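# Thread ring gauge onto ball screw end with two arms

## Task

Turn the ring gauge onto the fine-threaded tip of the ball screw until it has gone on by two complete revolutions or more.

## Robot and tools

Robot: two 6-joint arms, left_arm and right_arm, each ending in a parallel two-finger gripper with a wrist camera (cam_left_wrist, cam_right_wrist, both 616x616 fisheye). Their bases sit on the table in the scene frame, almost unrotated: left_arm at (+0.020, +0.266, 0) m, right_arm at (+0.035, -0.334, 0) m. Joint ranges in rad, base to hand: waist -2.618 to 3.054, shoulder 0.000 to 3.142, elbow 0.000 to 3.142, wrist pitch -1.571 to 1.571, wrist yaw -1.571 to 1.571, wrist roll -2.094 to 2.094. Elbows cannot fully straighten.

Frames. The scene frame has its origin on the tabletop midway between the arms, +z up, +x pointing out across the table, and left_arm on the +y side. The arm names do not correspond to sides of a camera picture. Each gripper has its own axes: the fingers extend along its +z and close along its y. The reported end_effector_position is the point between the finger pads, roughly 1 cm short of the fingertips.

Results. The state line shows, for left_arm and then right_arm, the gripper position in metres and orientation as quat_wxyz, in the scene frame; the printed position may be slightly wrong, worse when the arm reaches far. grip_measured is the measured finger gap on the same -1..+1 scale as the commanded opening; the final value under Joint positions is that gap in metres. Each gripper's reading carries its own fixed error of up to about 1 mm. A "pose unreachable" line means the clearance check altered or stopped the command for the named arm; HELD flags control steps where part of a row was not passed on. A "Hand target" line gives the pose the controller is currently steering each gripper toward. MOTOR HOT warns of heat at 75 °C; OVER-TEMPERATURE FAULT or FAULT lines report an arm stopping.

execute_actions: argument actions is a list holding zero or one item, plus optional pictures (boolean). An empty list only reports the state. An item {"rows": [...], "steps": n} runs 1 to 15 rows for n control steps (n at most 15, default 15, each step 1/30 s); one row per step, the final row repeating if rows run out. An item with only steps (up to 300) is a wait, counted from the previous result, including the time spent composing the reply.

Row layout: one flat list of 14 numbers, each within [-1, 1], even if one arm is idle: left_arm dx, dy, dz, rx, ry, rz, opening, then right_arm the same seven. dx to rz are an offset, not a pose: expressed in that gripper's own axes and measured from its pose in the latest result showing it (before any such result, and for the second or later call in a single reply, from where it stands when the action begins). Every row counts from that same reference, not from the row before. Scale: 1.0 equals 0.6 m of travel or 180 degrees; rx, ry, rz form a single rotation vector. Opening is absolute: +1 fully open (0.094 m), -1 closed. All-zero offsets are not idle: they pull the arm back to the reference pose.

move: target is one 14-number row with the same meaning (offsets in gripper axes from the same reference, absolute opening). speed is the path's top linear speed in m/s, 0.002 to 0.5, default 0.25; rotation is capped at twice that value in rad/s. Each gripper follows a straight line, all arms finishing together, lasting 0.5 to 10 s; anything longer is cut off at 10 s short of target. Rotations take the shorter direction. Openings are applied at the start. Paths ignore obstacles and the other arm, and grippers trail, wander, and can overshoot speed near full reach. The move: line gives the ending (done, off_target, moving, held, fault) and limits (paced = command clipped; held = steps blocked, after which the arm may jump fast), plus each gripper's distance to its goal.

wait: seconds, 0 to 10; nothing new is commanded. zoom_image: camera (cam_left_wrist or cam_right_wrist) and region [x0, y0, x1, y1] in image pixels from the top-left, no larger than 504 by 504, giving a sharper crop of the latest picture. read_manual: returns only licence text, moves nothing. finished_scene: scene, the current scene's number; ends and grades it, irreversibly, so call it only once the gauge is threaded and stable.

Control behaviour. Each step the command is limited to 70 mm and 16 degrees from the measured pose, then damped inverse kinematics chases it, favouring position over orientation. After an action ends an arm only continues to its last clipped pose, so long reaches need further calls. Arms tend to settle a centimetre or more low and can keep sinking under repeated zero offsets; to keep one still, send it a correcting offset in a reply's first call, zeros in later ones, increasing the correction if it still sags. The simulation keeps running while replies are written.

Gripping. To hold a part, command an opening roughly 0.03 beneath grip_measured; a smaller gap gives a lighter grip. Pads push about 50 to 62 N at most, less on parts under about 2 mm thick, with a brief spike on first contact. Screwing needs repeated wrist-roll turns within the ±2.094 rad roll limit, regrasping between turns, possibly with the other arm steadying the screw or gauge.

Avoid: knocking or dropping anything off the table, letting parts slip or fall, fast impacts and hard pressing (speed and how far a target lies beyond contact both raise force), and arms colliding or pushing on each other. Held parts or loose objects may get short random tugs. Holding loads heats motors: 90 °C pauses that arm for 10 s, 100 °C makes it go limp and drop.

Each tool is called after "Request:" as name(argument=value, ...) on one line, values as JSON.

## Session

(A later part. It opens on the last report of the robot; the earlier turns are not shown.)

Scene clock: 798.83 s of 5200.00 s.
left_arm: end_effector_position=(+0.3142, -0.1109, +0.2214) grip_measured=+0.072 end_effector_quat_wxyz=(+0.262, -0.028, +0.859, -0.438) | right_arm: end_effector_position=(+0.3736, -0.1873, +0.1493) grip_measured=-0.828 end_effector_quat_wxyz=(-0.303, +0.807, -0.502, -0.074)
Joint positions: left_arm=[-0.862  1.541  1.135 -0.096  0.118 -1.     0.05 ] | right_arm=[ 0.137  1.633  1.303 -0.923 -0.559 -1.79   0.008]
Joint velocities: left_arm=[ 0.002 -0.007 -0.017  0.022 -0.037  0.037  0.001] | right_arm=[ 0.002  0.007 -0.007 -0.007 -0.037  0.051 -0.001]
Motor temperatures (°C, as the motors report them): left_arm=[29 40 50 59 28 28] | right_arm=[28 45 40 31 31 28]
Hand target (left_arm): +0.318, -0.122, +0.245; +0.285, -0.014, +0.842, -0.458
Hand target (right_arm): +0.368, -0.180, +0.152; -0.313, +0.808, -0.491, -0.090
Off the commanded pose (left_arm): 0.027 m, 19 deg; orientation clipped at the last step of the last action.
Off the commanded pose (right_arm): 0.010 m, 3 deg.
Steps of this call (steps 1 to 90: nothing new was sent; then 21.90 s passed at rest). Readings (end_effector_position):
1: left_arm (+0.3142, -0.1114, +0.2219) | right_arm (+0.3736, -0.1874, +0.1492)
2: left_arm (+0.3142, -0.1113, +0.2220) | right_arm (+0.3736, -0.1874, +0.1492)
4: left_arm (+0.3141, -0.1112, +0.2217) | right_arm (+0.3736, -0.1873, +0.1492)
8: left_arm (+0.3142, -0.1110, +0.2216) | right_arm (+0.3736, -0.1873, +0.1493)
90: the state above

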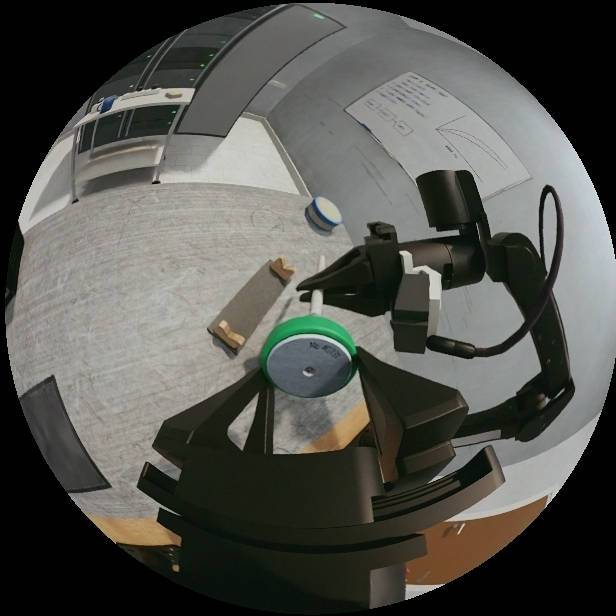

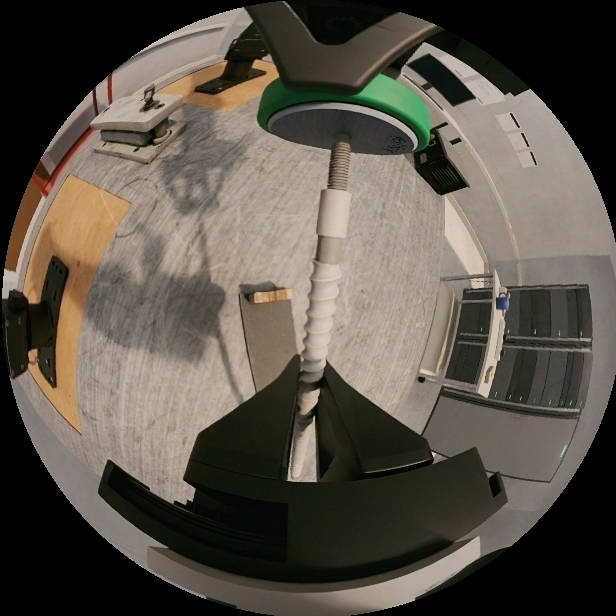

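Request:
execute_actions(actions=[{"rows": [[-0.023,-0.0353,0.0014,0.018,-0.0116,0.0033,0.4,-0.005,-0.001,0,0.001,-0.005,0,-0.86]], "steps": 15}])

Request:
zoom_image(camera="cam_right_wrist", region=[270, 70, 420, 220])

Scene clock: 841.37 s of 5200.00 s.
left_arm: end_effector_position=(+0.3169, -0.1116, +0.2268) grip_measured=+0.398 end_effector_quat_wxyz=(+0.269, -0.029, +0.856, -0.441) | right_arm: end_effector_position=(+0.3743, -0.1891, +0.1479) grip_measured=-0.828 end_effector_quat_wxyz=(-0.299, +0.808, -0.502, -0.069)
Joint positions: left_arm=[-0.862  1.541  1.143 -0.09   0.109 -1.     0.066] | right_arm=[ 0.136  1.634  1.303 -0.923 -0.547 -1.795  0.008]
Joint velocities: left_arm=[-0.012  0.002 -0.012  0.066 -0.022 -0.037 -0.   ] | right_arm=[ 0.012  0.007 -0.002 -0.037  0.066 -0.022  0.001]
Motor temperatures (°C, as the motors report them): left_arm=[29 40 51 59 28 28] | right_arm=[28 45 40 31 31 28]
Hand target (left_arm): +0.322, -0.120, +0.243; +0.280, -0.023, +0.842, -0.460
Hand target (right_arm): +0.373, -0.185, +0.151; -0.308, +0.806, -0.500, -0.079
Off the commanded pose (left_arm): 0.020 m, 3 deg.
Off the commanded pose (right_arm): 0.005 m, 2 deg.
Steps of this call (steps 1 to 90: nothing new was sent; then 39.03 s passed at rest; steps 91 to 105: all 15 steps of this action). Readings (end_effector_position):
91: left_arm (+0.3143, -0.1109, +0.2215) | right_arm (+0.3739, -0.1875, +0.1493)
92: left_arm (+0.3147, -0.1113, +0.2227) | right_arm (+0.3742, -0.1883, +0.1488)
94: left_arm (+0.3159, -0.1120, +0.2261) | right_arm (+0.3744, -0.1890, +0.1479)
98: left_arm (+0.3169, -0.1116, +0.2268) | right_arm (+0.3743, -0.1891, +0.1479)
105: the state above

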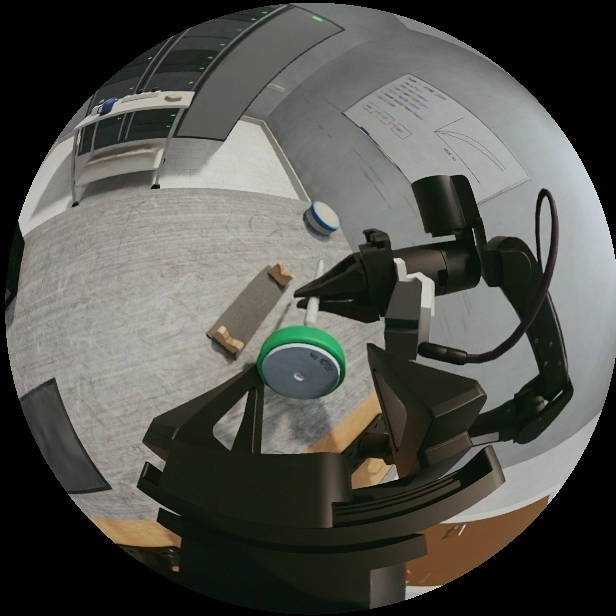

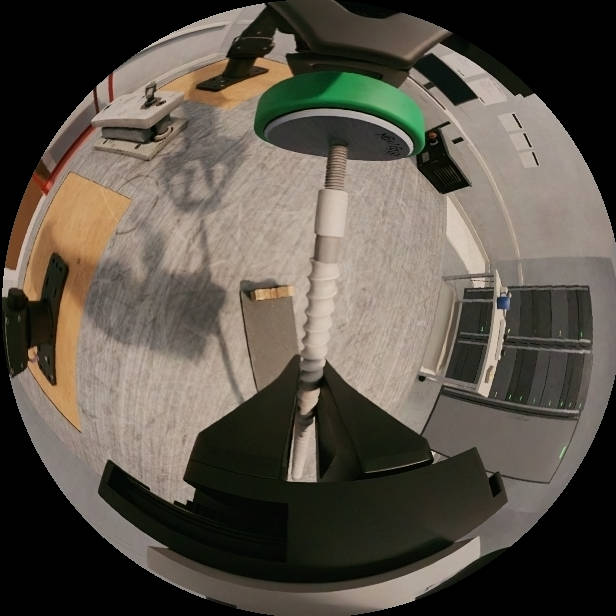

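Region (270, 70, 420, 220) of cam_right_wrist's 616x616 image, scaled by 3.360, with more detail than that image has.

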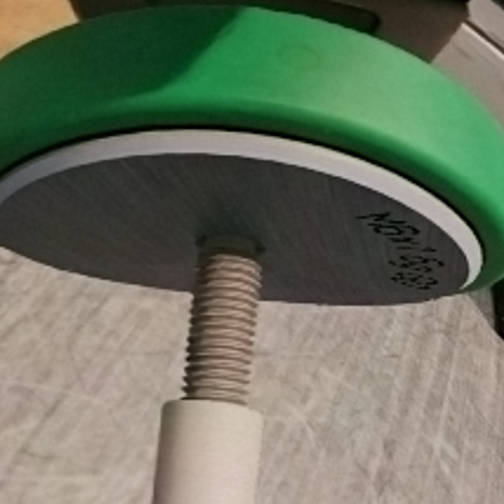

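Request:
move(target=[-0.013,-0.02,0.003,0.0177,-0.0013,-0.316,0.85,-0.005,-0.001,0,0.001,-0.005,0,-0.86], speed=0.4)

Scene clock: 860.60 s of 5200.00 s.
left_arm: end_effector_position=(+0.3197, -0.1170, +0.2391) grip_measured=+0.848 end_effector_quat_wxyz=(+0.028, -0.422, +0.728, -0.540) | right_arm: end_effector_position=(+0.3763, -0.1949, +0.1432) grip_measured=-0.828 end_effector_quat_wxyz=(-0.285, +0.812, -0.506, -0.057)
Joint positions: left_arm=[-0.862  1.541  1.143 -0.034  0.117 -1.99   0.087] | right_arm=[ 0.136  1.638  1.303 -0.923 -0.507 -1.8    0.008]
Joint velocities: left_arm=[-0.007 -0.007  0.002 -0.037 -0.022 -0.051  0.   ] | right_arm=[-0.012  0.012 -0.012 -0.037 -0.051  0.007  0.   ]
Motor temperatures (°C, as the motors report them): left_arm=[29 40 50 59 28 28] | right_arm=[28 45 40 31 31 28]
Hand target (left_arm): +0.322, -0.118, +0.238; +0.029, -0.426, +0.726, -0.539
Hand target (right_arm): +0.373, -0.187, +0.150; -0.304, +0.807, -0.500, -0.074
Off the commanded pose (left_arm): 0.003 m, 1 deg.
Off the commanded pose (right_arm): 0.011 m, 3 deg.
After step 90, 14.30 s passed at rest.
move: off_target (right_arm)

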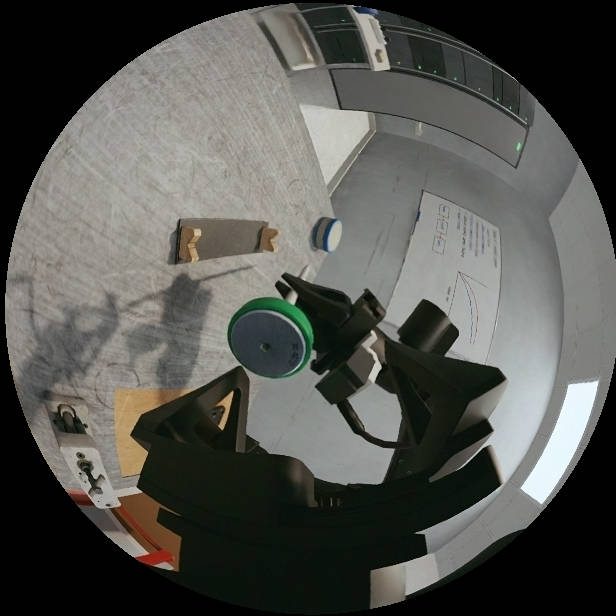

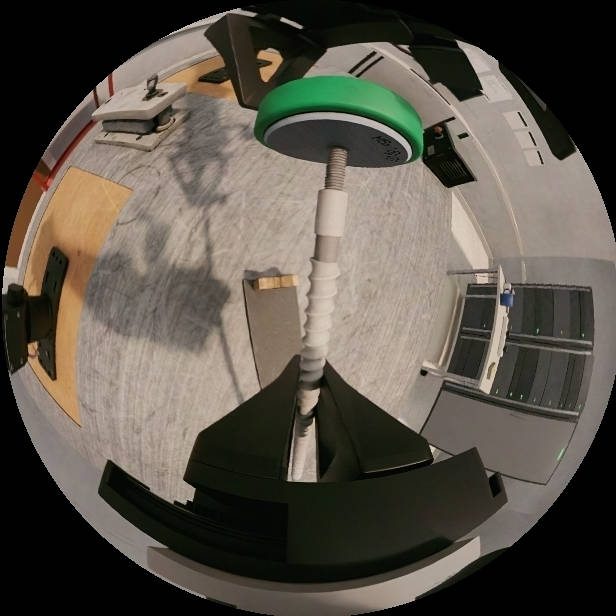

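Request:
execute_actions(actions=[{"rows": [[-0.004,0.008,0.002,-0.005,-0.002,-0.001,0.85,-0.02,-0.003,0,0.004,-0.02,-0.001,-0.86],[-0.007,0.015,0.004,-0.0106,-0.0047,-0.002,0.85,-0.024,-0.004,0,0.0045,-0.024,-0.001,-0.86],[-0.011,0.023,0.006,-0.016,-0.007,-0.003,0.85,-0.028,-0.0045,0,0.005,-0.028,-0.002,-0.86],[-0.0148,0.0302,0.0087,-0.0213,-0.0094,-0.0036,0.85,-0.0313,-0.0049,0,0.0059,-0.0317,-0.002,-0.86]], "steps": 15}])

Scene clock: 881.90 s of 5200.00 s.
left_arm: end_effector_position=(+0.3182, -0.1152, +0.2342) grip_measured=+0.848 end_effector_quat_wxyz=(+0.026, -0.426, +0.732, -0.530) | right_arm: end_effector_position=(+0.3745, -0.1895, +0.1463) grip_measured=-0.828 end_effector_quat_wxyz=(-0.297, +0.812, -0.498, -0.068)
Joint positions: left_arm=[-0.862  1.541  1.143 -0.056  0.117 -1.993  0.087] | right_arm=[ 0.136  1.638  1.303 -0.923 -0.544 -1.809  0.008]
Joint velocities: left_arm=[-0.017 -0.007  0.002 -0.037 -0.022 -0.037  0.001] | right_arm=[-0.002 -0.017 -0.012  0.066 -0.007  0.051 -0.001]
Motor temperatures (°C, as the motors report them): left_arm=[29 40 49 58 28 28] | right_arm=[28 45 41 31 32 28]
Hand target (left_arm): +0.317, -0.114, +0.219; +0.022, -0.435, +0.743, -0.509
Hand target (right_arm): +0.370, -0.179, +0.152; -0.317, +0.807, -0.490, -0.091
Off the commanded pose (left_arm): 0.016 m, 3 deg.
Off the commanded pose (right_arm): 0.013 m, 4 deg.
Steps of this call (steps 1 to 90: nothing new was sent; then 17.80 s passed at rest; steps 91 to 105: all 15 steps of this action). Readings (end_effector_position):
91: left_arm (+0.3198, -0.1170, +0.2392) | right_arm (+0.3763, -0.1949, +0.1432)
92: left_arm (+0.3198, -0.1170, +0.2392) | right_arm (+0.3762, -0.1946, +0.1434)
94: left_arm (+0.3195, -0.1168, +0.2384) | right_arm (+0.3758, -0.1933, +0.1441)
98: left_arm (+0.3186, -0.1157, +0.2355) | right_arm (+0.3749, -0.1907, +0.1456)
105: the state above

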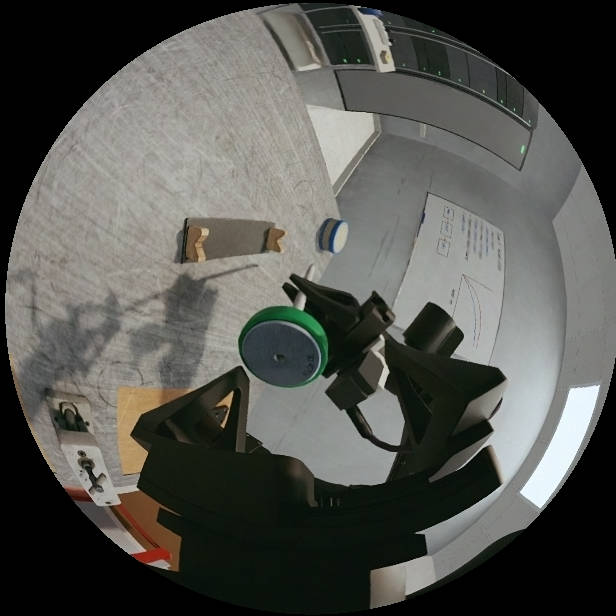

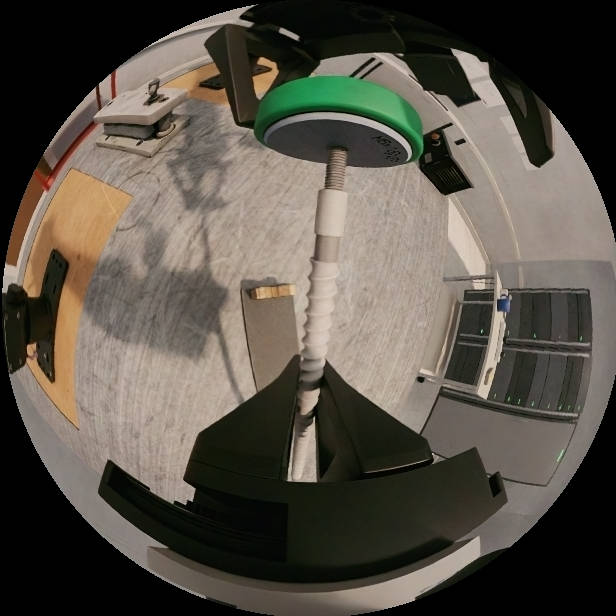

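Request:
execute_actions(actions=[{"rows": [[-0.006,0.012,0.005,-0.005,-0.0023,-0.001,0.85,-0.021,-0.0033,0,0.004,-0.021,-0.001,-0.86],[-0.012,0.023,0.01,-0.01,-0.0045,-0.002,0.85,-0.0238,-0.0037,0,0.0045,-0.0241,-0.0015,-0.86],[-0.0177,0.0344,0.0148,-0.0155,-0.0068,-0.0026,0.85,-0.0238,-0.0037,0,0.0045,-0.0241,-0.0015,-0.86]], "steps": 15}])

Scene clock: 899.43 s of 5200.00 s.
left_arm: end_effector_position=(+0.3169, -0.1137, +0.2274) grip_measured=+0.848 end_effector_quat_wxyz=(+0.025, -0.428, +0.735, -0.525) | right_arm: end_effector_position=(+0.3738, -0.1875, +0.1475) grip_measured=-0.828 end_effector_quat_wxyz=(-0.302, +0.813, -0.492, -0.071)
Joint positions: left_arm=[-0.862  1.541  1.127 -0.053  0.117 -1.993  0.087] | right_arm=[ 0.136  1.638  1.303 -0.923 -0.558 -1.818  0.008]
Joint velocities: left_arm=[-0.002 -0.002 -0.002  0.066  0.007 -0.037  0.001] | right_arm=[-0.002 -0.017  0.017  0.051  0.037 -0.022  0.   ]
Motor temperatures (°C, as the motors report them): left_arm=[29 40 48 56 28 28] | right_arm=[28 45 41 31 32 28]
Hand target (left_arm): +0.317, -0.113, +0.209; +0.021, -0.436, +0.743, -0.508
Hand target (right_arm): +0.370, -0.178, +0.153; -0.322, +0.808, -0.485, -0.093
Off the commanded pose (left_arm): 0.018 m, 2 deg.
Off the commanded pose (right_arm): 0.012 m, 4 deg.
Steps of this call (steps 1 to 90: nothing new was sent; then 14.03 s passed at rest; steps 91 to 105: all 15 steps of this action). Readings (end_effector_position):
91: left_arm (+0.3181, -0.1151, +0.2339) | right_arm (+0.3744, -0.1892, +0.1465)
92: left_arm (+0.3182, -0.1152, +0.2340) | right_arm (+0.3743, -0.1889, +0.1466)
94: left_arm (+0.3180, -0.1150, +0.2327) | right_arm (+0.3741, -0.1884, +0.1470)
98: left_arm (+0.3170, -0.1138, +0.2279) | right_arm (+0.3739, -0.1878, +0.1474)
105: the state above

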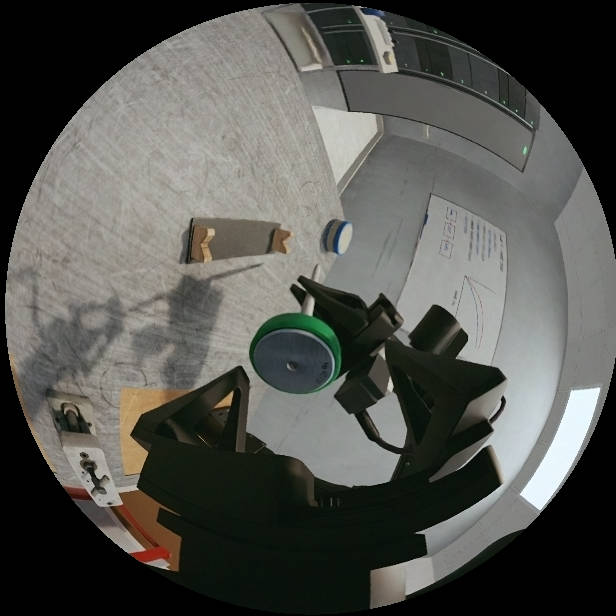

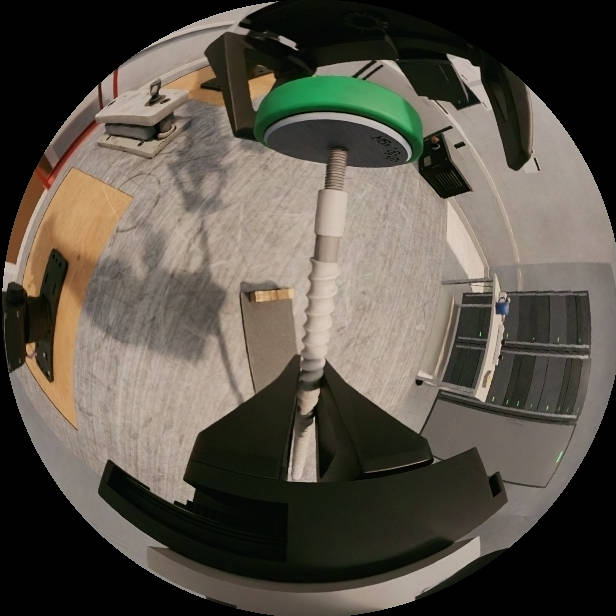

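Request:
execute_actions(actions=[{"rows": [[0,0,0,0,0,0,0.85,-0.022,-0.0055,0,0.006,-0.024,0.004,-0.86],[0,0,0,0,0,0,0.85,-0.025,-0.0063,0,0.0068,-0.027,0.004,-0.86],[0,0,0,0,0,0,0.85,-0.028,-0.007,0,0.0075,-0.03,0.004,-0.86],[0,0,0,0,0,0,0.85,-0.0302,-0.0076,0,0.0082,-0.0324,0.004,-0.86]], "steps": 15}])

Request:
zoom_image(camera="cam_left_wrist", region=[230, 210, 430, 410])

Scene clock: 922.17 s of 5200.00 s.
left_arm: end_effector_position=(+0.3169, -0.1137, +0.2276) grip_measured=+0.848 end_effector_quat_wxyz=(+0.025, -0.428, +0.735, -0.525) | right_arm: end_effector_position=(+0.3718, -0.1819, +0.1511) grip_measured=-0.828 end_effector_quat_wxyz=(-0.315, +0.810, -0.486, -0.084)
Joint positions: left_arm=[-0.862  1.541  1.127 -0.052  0.117 -1.993  0.087] | right_arm=[ 0.136  1.638  1.303 -0.923 -0.597 -1.818  0.008]
Joint velocities: left_arm=[-0.002 -0.002  0.017 -0.022  0.022  0.022 -0.   ] | right_arm=[ 0.002 -0.002  0.002  0.022 -0.022 -0.007 -0.   ]
Motor temperatures (°C, as the motors report them): left_arm=[29 39 47 56 28 28] | right_arm=[28 45 41 31 32 28]
Hand target (left_arm): +0.317, -0.114, +0.227; +0.025, -0.428, +0.735, -0.525
Hand target (right_arm): +0.369, -0.173, +0.157; -0.337, +0.802, -0.482, -0.107
Off the commanded pose (left_arm): 0.000 m, 0 deg.
Off the commanded pose (right_arm): 0.012 m, 4 deg.
Steps of this call (steps 1 to 90: nothing new was sent; then 19.23 s passed at rest; steps 91 to 105: all 15 steps of this action). Readings (end_effector_position):
91: left_arm (+0.3169, -0.1137, +0.2274) | right_arm (+0.3737, -0.1872, +0.1477)
92: left_arm (+0.3169, -0.1137, +0.2275) | right_arm (+0.3736, -0.1868, +0.1480)
94: left_arm (+0.3169, -0.1137, +0.2275) | right_arm (+0.3730, -0.1853, +0.1489)
98: left_arm (+0.3169, -0.1137, +0.2276) | right_arm (+0.3722, -0.1830, +0.1504)
105: the state above

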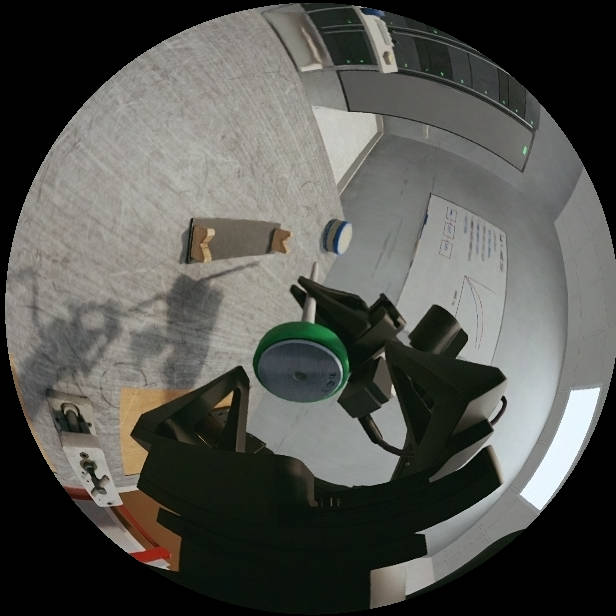

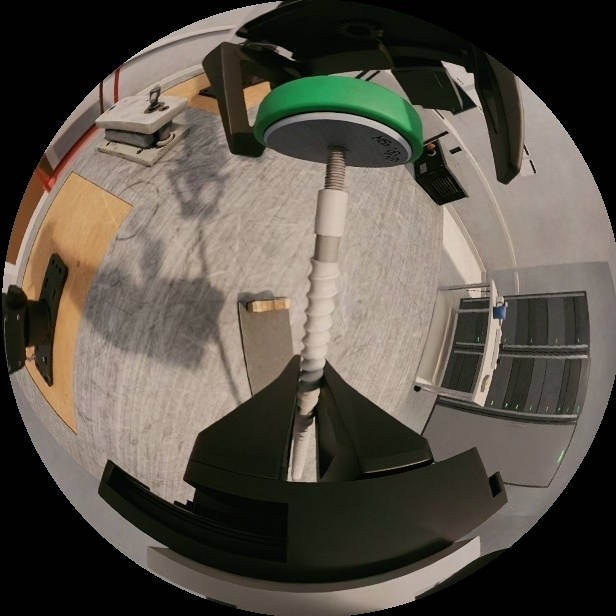

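Region (230, 210, 430, 410) of cam_left_wrist's 616x616 image, scaled by 2.520, with more detail than that image has.

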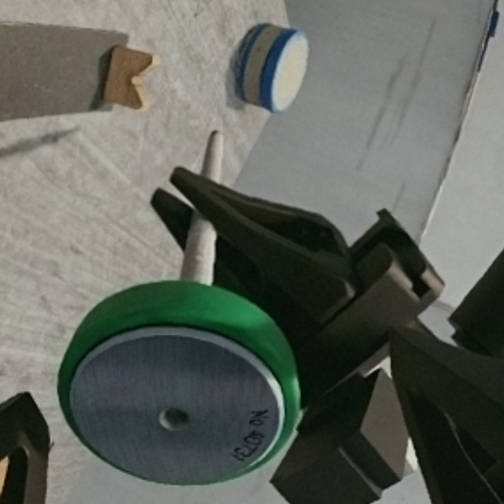

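Request:
execute_actions(actions=[{"rows": [[-0.005,0.01,0.0015,-0.004,-0.0017,-0.0006,0.6,-0.0173,-0.0044,0,0.0047,-0.0185,0.004,-0.86],[-0.0094,0.02,0.003,-0.0078,-0.0035,-0.0013,0.5,-0.0173,-0.0044,0,0.0047,-0.0185,0.004,-0.86]], "steps": 15}])

Request:
zoom_image(camera="cam_left_wrist", region=[230, 210, 430, 410])

Scene clock: 945.40 s of 5200.00 s.
left_arm: end_effector_position=(+0.3160, -0.1126, +0.2227) grip_measured=+0.502 end_effector_quat_wxyz=(+0.024, -0.429, +0.737, -0.522) | right_arm: end_effector_position=(+0.3717, -0.1816, +0.1513) grip_measured=-0.828 end_effector_quat_wxyz=(-0.316, +0.810, -0.486, -0.085)
Joint positions: left_arm=[-0.862  1.541  1.115 -0.049  0.117 -1.993  0.071] | right_arm=[ 0.136  1.638  1.303 -0.923 -0.599 -1.818  0.008]
Joint velocities: left_arm=[-0.012  0.002 -0.017 -0.007 -0.066 -0.095 -0.001] | right_arm=[ 0.022 -0.012 -0.007 -0.022 -0.007 -0.037 -0.   ]
Motor temperatures (°C, as the motors report them): left_arm=[29 41 48 56 28 28] | right_arm=[28 45 41 31 32 28]
Hand target (left_arm): +0.314, -0.110, +0.215; +0.023, -0.433, +0.740, -0.514
Hand target (right_arm): +0.369, -0.174, +0.157; -0.335, +0.802, -0.483, -0.105
Off the commanded pose (left_arm): 0.008 m, 1 deg.
Off the commanded pose (right_arm): 0.010 m, 3 deg.
Steps of this call (steps 1 to 90: nothing new was sent; then 19.73 s passed at rest; steps 91 to 105: all 15 steps of this action). Readings (end_effector_position):
91: left_arm (+0.3169, -0.1137, +0.2276) | right_arm (+0.3717, -0.1816, +0.1513)
92: left_arm (+0.3169, -0.1137, +0.2273) | right_arm (+0.3717, -0.1816, +0.1513)
94: left_arm (+0.3166, -0.1133, +0.2257) | right_arm (+0.3717, -0.1816, +0.1513)
98: left_arm (+0.3160, -0.1126, +0.2227) | right_arm (+0.3717, -0.1816, +0.1513)
105: the state above

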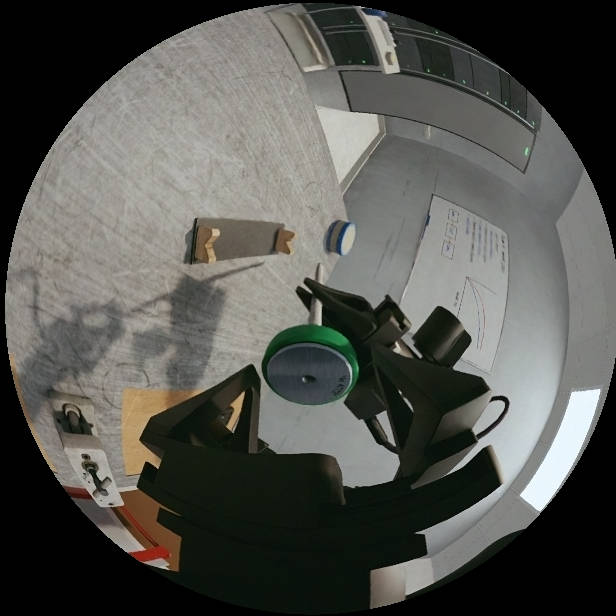

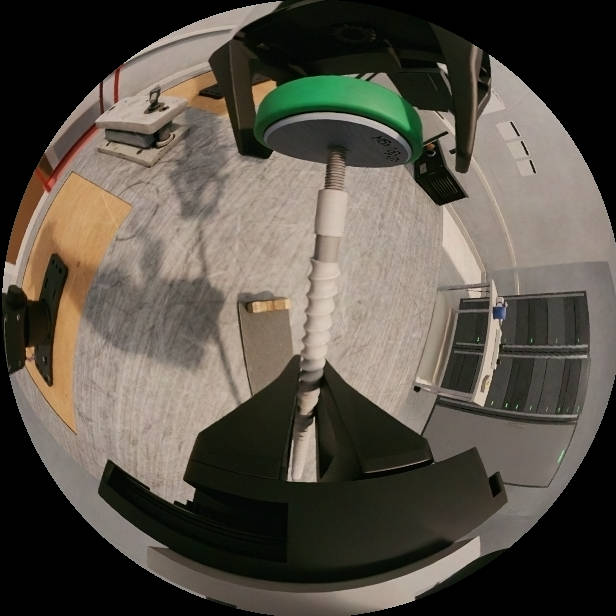

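Region (230, 210, 430, 410) of cam_left_wrist's 616x616 image, scaled by 2.520, with more detail than that image has.

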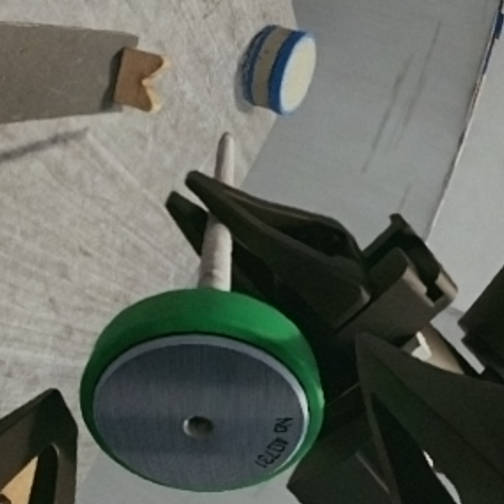

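Request:
execute_actions(actions=[{"rows": [[0,0,0,0,0,0.3,0.5,-0.0173,-0.0044,0,0.0047,-0.0185,0.004,-0.86]], "steps": 15}], pictures=false)

Request:
execute_actions(actions=[{"rows": [[0,0,0,0,0,0.3,0.5,-0.0173,-0.0044,0,0.0047,-0.0185,0.004,-0.86]], "steps": 15}], pictures=false)

Request:
wait(seconds=0.5)

Request:
zoom_image(camera="cam_left_wrist", region=[230, 210, 430, 410])

Scene clock: 955.17 s of 5200.00 s.
left_arm: end_effector_position=(+0.3165, -0.1131, +0.2241) grip_measured=+0.502 end_effector_quat_wxyz=(+0.197, -0.160, +0.836, -0.487) | right_arm: end_effector_position=(+0.3717, -0.1816, +0.1513) grip_measured=-0.828 end_effector_quat_wxyz=(-0.316, +0.810, -0.486, -0.085)
Joint positions: left_arm=[-0.862  1.541  1.115 -0.043  0.116 -1.317  0.071] | right_arm=[ 0.136  1.638  1.303 -0.923 -0.599 -1.818  0.008]
Joint velocities: left_arm=[-0.007 -0.007 -0.002  0.066 -0.007  1.282  0.001] | right_arm=[ 0.012 -0.007  0.007  0.051  0.022  0.007 -0.   ]
Motor temperatures (°C, as the motors report them): left_arm=[29 41 47 56 28 28] | right_arm=[28 45 41 31 32 28]
Hand target (left_arm): +0.316, -0.113, +0.223; +0.247, -0.074, +0.849, -0.461
Hand target (right_arm): +0.369, -0.173, +0.157; -0.335, +0.802, -0.483, -0.106
Off the commanded pose (left_arm): 0.002 m, 15 deg; orientation clipped at the last step of the last action.
Off the commanded pose (right_arm): 0.011 m, 4 deg.
Steps of this call (steps 1 to 90: nothing new was sent; then 6.27 s passed at rest; steps 91 to 105: all 15 steps of this action). Readings (end_effector_position):
91: left_arm (+0.3160, -0.1125, +0.2227) | right_arm (+0.3717, -0.1816, +0.1513)
92: left_arm (+0.3160, -0.1126, +0.2228) | right_arm (+0.3717, -0.1816, +0.1513)
94: left_arm (+0.3162, -0.1127, +0.2231) | right_arm (+0.3717, -0.1816, +0.1513)
98: left_arm (+0.3163, -0.1129, +0.2237) | right_arm (+0.3717, -0.1816, +0.1513)
105: the state above

Scene clock: 955.67 s of 5200.00 s.
left_arm: end_effector_position=(+0.3170, -0.1134, +0.2251) grip_measured=+0.502 end_effector_quat_wxyz=(+0.352, +0.131, +0.840, -0.392) | right_arm: end_effector_position=(+0.3717, -0.1816, +0.1513) grip_measured=-0.828 end_effector_quat_wxyz=(-0.316, +0.810, -0.486, -0.085)
Joint positions: left_arm=[-0.862  1.541  1.115 -0.038  0.115 -0.628  0.071] | right_arm=[ 0.136  1.638  1.303 -0.923 -0.599 -1.818  0.008]
Joint velocities: left_arm=[-0.007 -0.007  0.002  0.007  0.007  1.326  0.001] | right_arm=[ 0.017  0.017 -0.002 -0.022 -0.051  0.007  0.   ]
Motor temperatures (°C, as the motors report them): left_arm=[29 41 47 56 28 28] | right_arm=[28 45 41 31 32 28]
Hand target (left_arm): +0.317, -0.113, +0.224; +0.391, +0.216, +0.822, -0.352
Hand target (right_arm): +0.369, -0.173, +0.157; -0.335, +0.802, -0.483, -0.106
Off the commanded pose (left_arm): 0.001 m, 15 deg; orientation clipped at the last step of the last action.
Off the commanded pose (right_arm): 0.011 m, 4 deg.
Steps of this call (steps 1 to 15: all 15 steps of this action). Readings (end_effector_position):
1: left_arm (+0.3166, -0.1131, +0.2242) | right_arm (+0.3717, -0.1816, +0.1513)
2: left_arm (+0.3166, -0.1131, +0.2243) | right_arm (+0.3717, -0.1816, +0.1513)
4: left_arm (+0.3167, -0.1132, +0.2244) | right_arm (+0.3717, -0.1816, +0.1513)
8: left_arm (+0.3168, -0.1133, +0.2248) | right_arm (+0.3717, -0.1816, +0.1513)
15: the state above

Scene clock: 956.17 s of 5200.00 s.
left_arm: end_effector_position=(+0.3170, -0.1133, +0.2251) grip_measured=+0.502 end_effector_quat_wxyz=(+0.387, +0.210, +0.824, -0.357) | right_arm: end_effector_position=(+0.3717, -0.1816, +0.1513) grip_measured=-0.828 end_effector_quat_wxyz=(-0.316, +0.810, -0.486, -0.085)
Joint positions: left_arm=[-0.862  1.541  1.115 -0.038  0.115 -0.438  0.071] | right_arm=[ 0.136  1.638  1.303 -0.923 -0.599 -1.818  0.008]
Joint velocities: left_arm=[-0.002 -0.002 -0.007  0.051  0.022  0.066  0.001] | right_arm=[-0.027  0.012  0.002 -0.007 -0.037 -0.007 -0.   ]
Motor temperatures (°C, as the motors report them): left_arm=[29 41 47 56 28 28] | right_arm=[28 45 41 31 32 28]
Hand target (left_arm): +0.317, -0.113, +0.224; +0.391, +0.216, +0.822, -0.352
Hand target (right_arm): +0.369, -0.173, +0.157; -0.335, +0.802, -0.483, -0.106
Off the commanded pose (left_arm): 0.001 m, 4 deg; orientation clipped at the last step of the last action.
Off the commanded pose (right_arm): 0.011 m, 4 deg.
Steps of this call (steps 1 to 15: nothing new was sent). Readings (end_effector_position):
1: left_arm (+0.3170, -0.1134, +0.2251) | right_arm (+0.3717, -0.1816, +0.1513)
2: left_arm (+0.3170, -0.1134, +0.2251) | right_arm (+0.3717, -0.1816, +0.1513)
4: left_arm (+0.3170, -0.1134, +0.2251) | right_arm (+0.3717, -0.1816, +0.1513)
8: left_arm (+0.3170, -0.1134, +0.2251) | right_arm (+0.3717, -0.1816, +0.1513)
15: the state above

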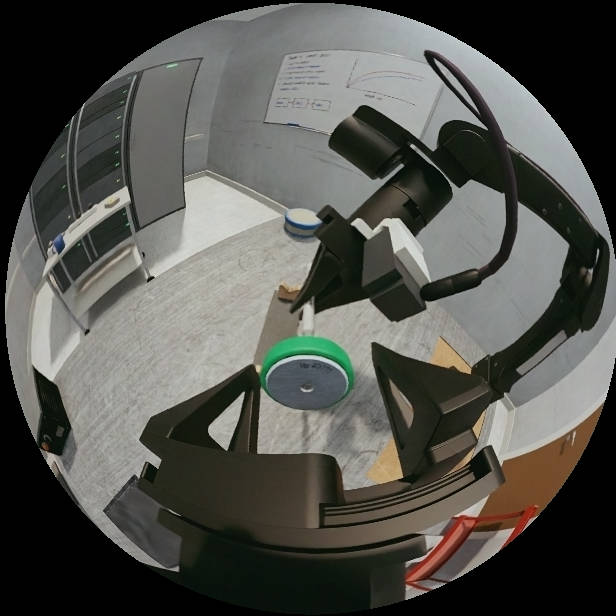

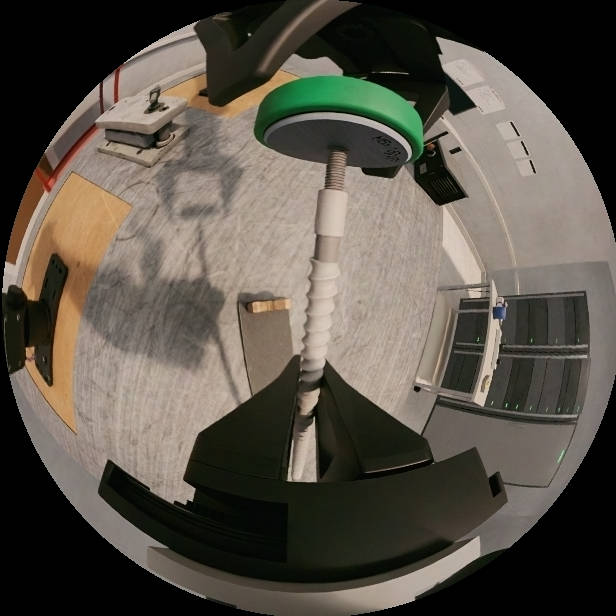

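Region (230, 210, 430, 410) of cam_left_wrist's 616x616 image, scaled by 2.520, with more detail than that image has.

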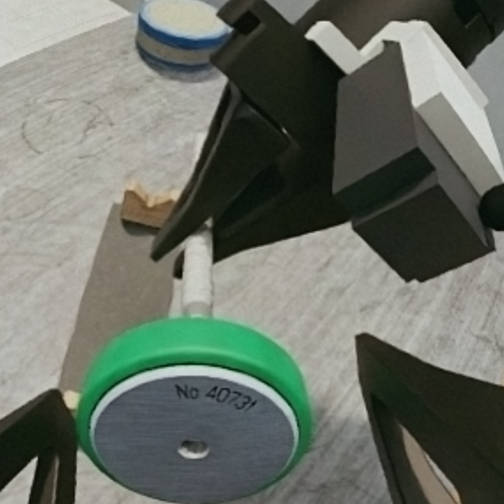

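Request:
execute_actions(actions=[{"rows": [[0,0,0,0,0,-0.3,0.5,-0.0173,-0.0044,0,0.0047,-0.0185,0.004,-0.86]], "steps": 15}], pictures=false)

Request:
execute_actions(actions=[{"rows": [[0,0,0,0,0,-0.3,0.5,-0.0173,-0.0044,0,0.0047,-0.0185,0.004,-0.86]], "steps": 15}], pictures=false)

Request:
wait(seconds=0.5)

Request:
zoom_image(camera="cam_left_wrist", region=[230, 210, 430, 410])

Scene clock: 992.47 s of 5200.00 s.
left_arm: end_effector_position=(+0.3163, -0.1138, +0.2252) grip_measured=+0.502 end_effector_quat_wxyz=(+0.243, -0.077, +0.846, -0.467) | right_arm: end_effector_position=(+0.3717, -0.1816, +0.1513) grip_measured=-0.828 end_effector_quat_wxyz=(-0.316, +0.810, -0.486, -0.085)
Joint positions: left_arm=[-0.862  1.541  1.115 -0.038  0.12  -1.122  0.071] | right_arm=[ 0.136  1.638  1.303 -0.923 -0.599 -1.818  0.008]
Joint velocities: left_arm=[ 0.007 -0.012  0.017  0.081  0.007 -1.414 -0.   ] | right_arm=[-0.022  0.012  0.002 -0.022  0.022 -0.051 -0.001]
Motor temperatures (°C, as the motors report them): left_arm=[29 42 47 55 28 28] | right_arm=[28 45 41 31 32 28]
Hand target (left_arm): +0.317, -0.113, +0.225; +0.193, -0.164, +0.834, -0.490
Hand target (right_arm): +0.369, -0.173, +0.157; -0.335, +0.802, -0.483, -0.106
Off the commanded pose (left_arm): 0.001 m, 15 deg; orientation clipped at the last step of the last action.
Off the commanded pose (right_arm): 0.011 m, 4 deg.
Steps of this call (steps 1 to 90: nothing new was sent; then 32.80 s passed at rest; steps 91 to 105: all 15 steps of this action). Readings (end_effector_position):
91: left_arm (+0.3170, -0.1134, +0.2251) | right_arm (+0.3717, -0.1816, +0.1513)
92: left_arm (+0.3169, -0.1134, +0.2251) | right_arm (+0.3717, -0.1816, +0.1513)
94: left_arm (+0.3168, -0.1135, +0.2251) | right_arm (+0.3717, -0.1816, +0.1513)
98: left_arm (+0.3165, -0.1137, +0.2251) | right_arm (+0.3717, -0.1816, +0.1513)
105: the state above

Scene clock: 992.97 s of 5200.00 s.
left_arm: end_effector_position=(+0.3154, -0.1144, +0.2252) grip_measured=+0.502 end_effector_quat_wxyz=(+0.064, -0.364, +0.768, -0.523) | right_arm: end_effector_position=(+0.3717, -0.1816, +0.1513) grip_measured=-0.828 end_effector_quat_wxyz=(-0.316, +0.810, -0.486, -0.085)
Joint positions: left_arm=[-0.862  1.541  1.115 -0.038  0.126 -1.828  0.071] | right_arm=[ 0.136  1.638  1.303 -0.923 -0.599 -1.818  0.008]
Joint velocities: left_arm=[ 0.012 -0.002  0.012  0.066 -0.022 -1.37  -0.001] | right_arm=[-0.002  0.017 -0.017  0.022  0.051 -0.037  0.001]
Motor temperatures (°C, as the motors report them): left_arm=[29 42 47 55 28 28] | right_arm=[28 45 41 31 32 28]
Hand target (left_arm): +0.316, -0.114, +0.225; +0.010, -0.441, +0.727, -0.527
Hand target (right_arm): +0.369, -0.173, +0.157; -0.335, +0.802, -0.483, -0.106
Off the commanded pose (left_arm): 0.001 m, 14 deg; orientation clipped at the last step of the last action.
Off the commanded pose (right_arm): 0.011 m, 4 deg.
Steps of this call (steps 1 to 15: all 15 steps of this action). Readings (end_effector_position):
1: left_arm (+0.3163, -0.1139, +0.2252) | right_arm (+0.3717, -0.1816, +0.1513)
2: left_arm (+0.3162, -0.1139, +0.2252) | right_arm (+0.3717, -0.1816, +0.1513)
4: left_arm (+0.3160, -0.1140, +0.2252) | right_arm (+0.3717, -0.1816, +0.1513)
8: left_arm (+0.3157, -0.1142, +0.2252) | right_arm (+0.3717, -0.1816, +0.1513)
15: the state above

Scene clock: 993.47 s of 5200.00 s.
left_arm: end_effector_position=(+0.3154, -0.1144, +0.2252) grip_measured=+0.502 end_effector_quat_wxyz=(+0.014, -0.436, +0.729, -0.527) | right_arm: end_effector_position=(+0.3717, -0.1816, +0.1513) grip_measured=-0.828 end_effector_quat_wxyz=(-0.316, +0.810, -0.486, -0.085)
Joint positions: left_arm=[-0.862  1.541  1.115 -0.038  0.126 -2.021  0.071] | right_arm=[ 0.136  1.638  1.303 -0.923 -0.599 -1.818  0.008]
Joint velocities: left_arm=[-0.002 -0.022 -0.007 -0.037 -0.007  0.007  0.   ] | right_arm=[-0.012 -0.002 -0.012  0.007 -0.066 -0.007  0.   ]
Motor temperatures (°C, as the motors report them): left_arm=[29 42 47 55 28 28] | right_arm=[28 45 41 31 32 28]
Hand target (left_arm): +0.316, -0.114, +0.225; +0.010, -0.441, +0.727, -0.527
Hand target (right_arm): +0.369, -0.173, +0.157; -0.335, +0.802, -0.483, -0.106
Off the commanded pose (left_arm): 0.001 m, 3 deg; orientation clipped at the last step of the last action.
Off the commanded pose (right_arm): 0.011 m, 4 deg.
Steps of this call (steps 1 to 15: nothing new was sent). Readings (end_effector_position):
1: left_arm (+0.3154, -0.1144, +0.2252) | right_arm (+0.3717, -0.1816, +0.1513)
2: left_arm (+0.3154, -0.1144, +0.2252) | right_arm (+0.3717, -0.1816, +0.1513)
4: left_arm (+0.3154, -0.1144, +0.2252) | right_arm (+0.3717, -0.1816, +0.1513)
8: left_arm (+0.3154, -0.1144, +0.2252) | right_arm (+0.3717, -0.1816, +0.1513)
15: the state above

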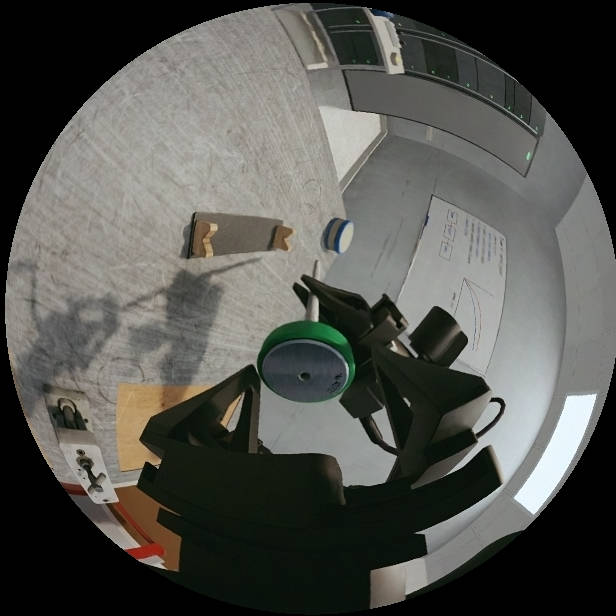

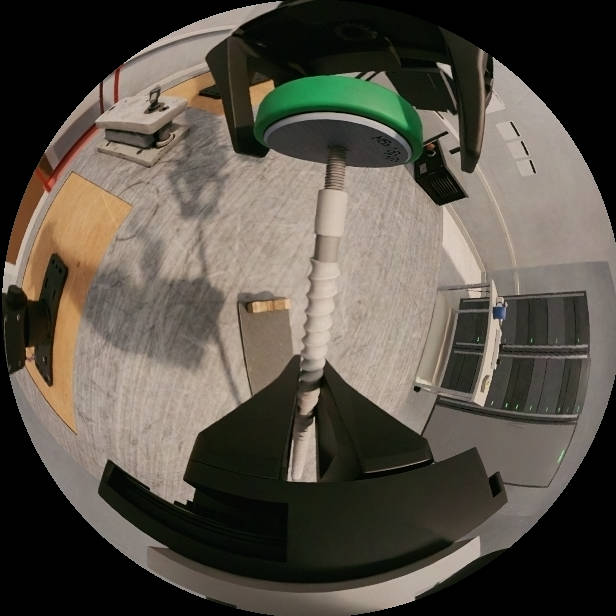

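Region (230, 210, 430, 410) of cam_left_wrist's 616x616 image, scaled by 2.520, with more detail than that image has.

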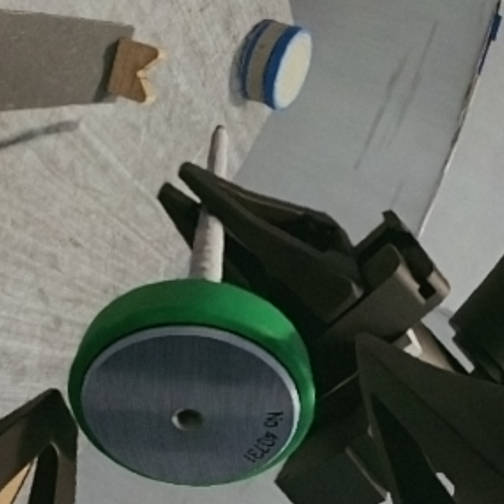

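Request:
execute_actions(actions=[{"rows": [[-0.008,0.0075,0.0014,-0.0018,-0.0053,-0.0006,0.5,-0.0173,-0.0044,0,0.0047,-0.0185,0.004,-0.86],[-0.0159,0.0151,0.0028,-0.0036,-0.0106,-0.0012,0.5,-0.0173,-0.0044,0,0.0047,-0.0185,0.004,-0.86]], "steps": 15}])

Request:
zoom_image(camera="cam_left_wrist", region=[230, 210, 430, 410])

Scene clock: 1017.00 s of 5200.00 s.
left_arm: end_effector_position=(+0.3179, -0.1128, +0.2252) grip_measured=+0.502 end_effector_quat_wxyz=(+0.019, -0.442, +0.726, -0.527) | right_arm: end_effector_position=(+0.3717, -0.1816, +0.1513) grip_measured=-0.828 end_effector_quat_wxyz=(-0.316, +0.810, -0.486, -0.085)
Joint positions: left_arm=[-0.862  1.541  1.115 -0.037  0.109 -2.028  0.071] | right_arm=[ 0.136  1.638  1.303 -0.923 -0.599 -1.818  0.008]
Joint velocities: left_arm=[ 0.002  0.007 -0.017 -0.007 -0.066 -0.037  0.   ] | right_arm=[-0.002 -0.007 -0.007  0.007  0.051 -0.007 -0.   ]
Motor temperatures (°C, as the motors report them): left_arm=[29 42 48 55 28 28] | right_arm=[28 45 41 31 32 28]
Hand target (left_arm): +0.317, -0.109, +0.213; +0.022, -0.446, +0.731, -0.516
Hand target (right_arm): +0.369, -0.173, +0.157; -0.335, +0.802, -0.483, -0.106
Off the commanded pose (left_arm): 0.013 m, 2 deg.
Off the commanded pose (right_arm): 0.011 m, 4 deg.
Steps of this call (steps 1 to 90: nothing new was sent; then 20.03 s passed at rest; steps 91 to 105: all 15 steps of this action). Readings (end_effector_position):
91: left_arm (+0.3155, -0.1144, +0.2252) | right_arm (+0.3717, -0.1816, +0.1513)
92: left_arm (+0.3159, -0.1141, +0.2252) | right_arm (+0.3717, -0.1816, +0.1513)
94: left_arm (+0.3166, -0.1136, +0.2251) | right_arm (+0.3717, -0.1816, +0.1513)
98: left_arm (+0.3175, -0.1131, +0.2252) | right_arm (+0.3717, -0.1816, +0.1513)
105: the state above

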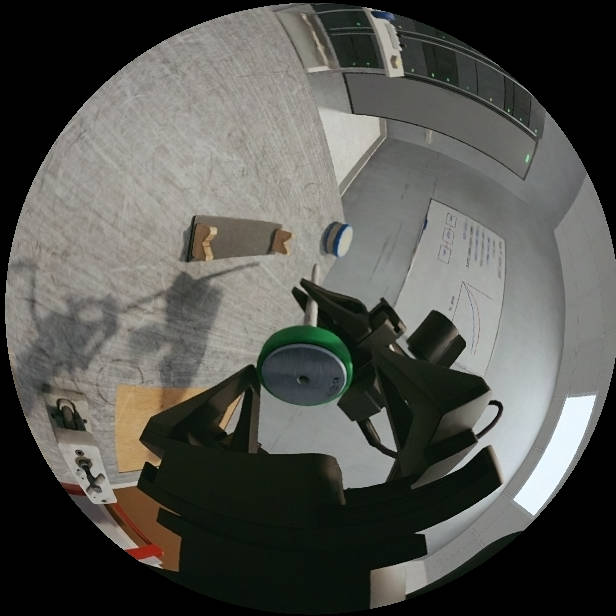

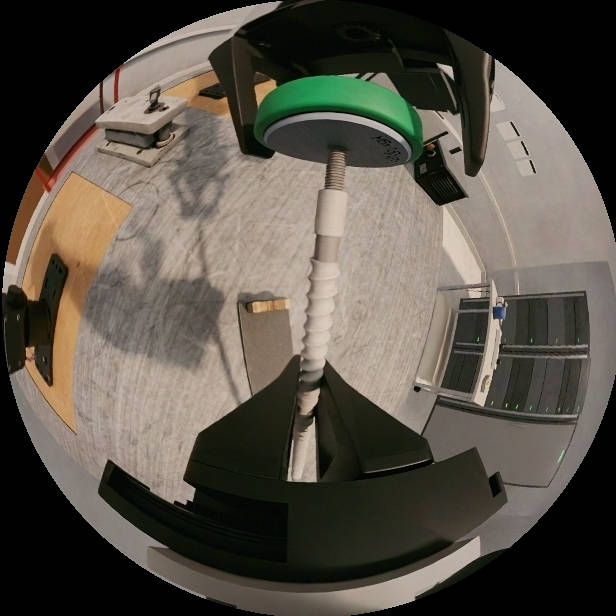

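Region (230, 210, 430, 410) of cam_left_wrist's 616x616 image, scaled by 2.520, with more detail than that image has.

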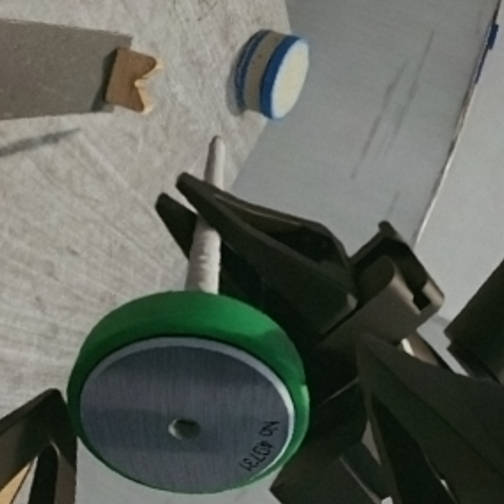

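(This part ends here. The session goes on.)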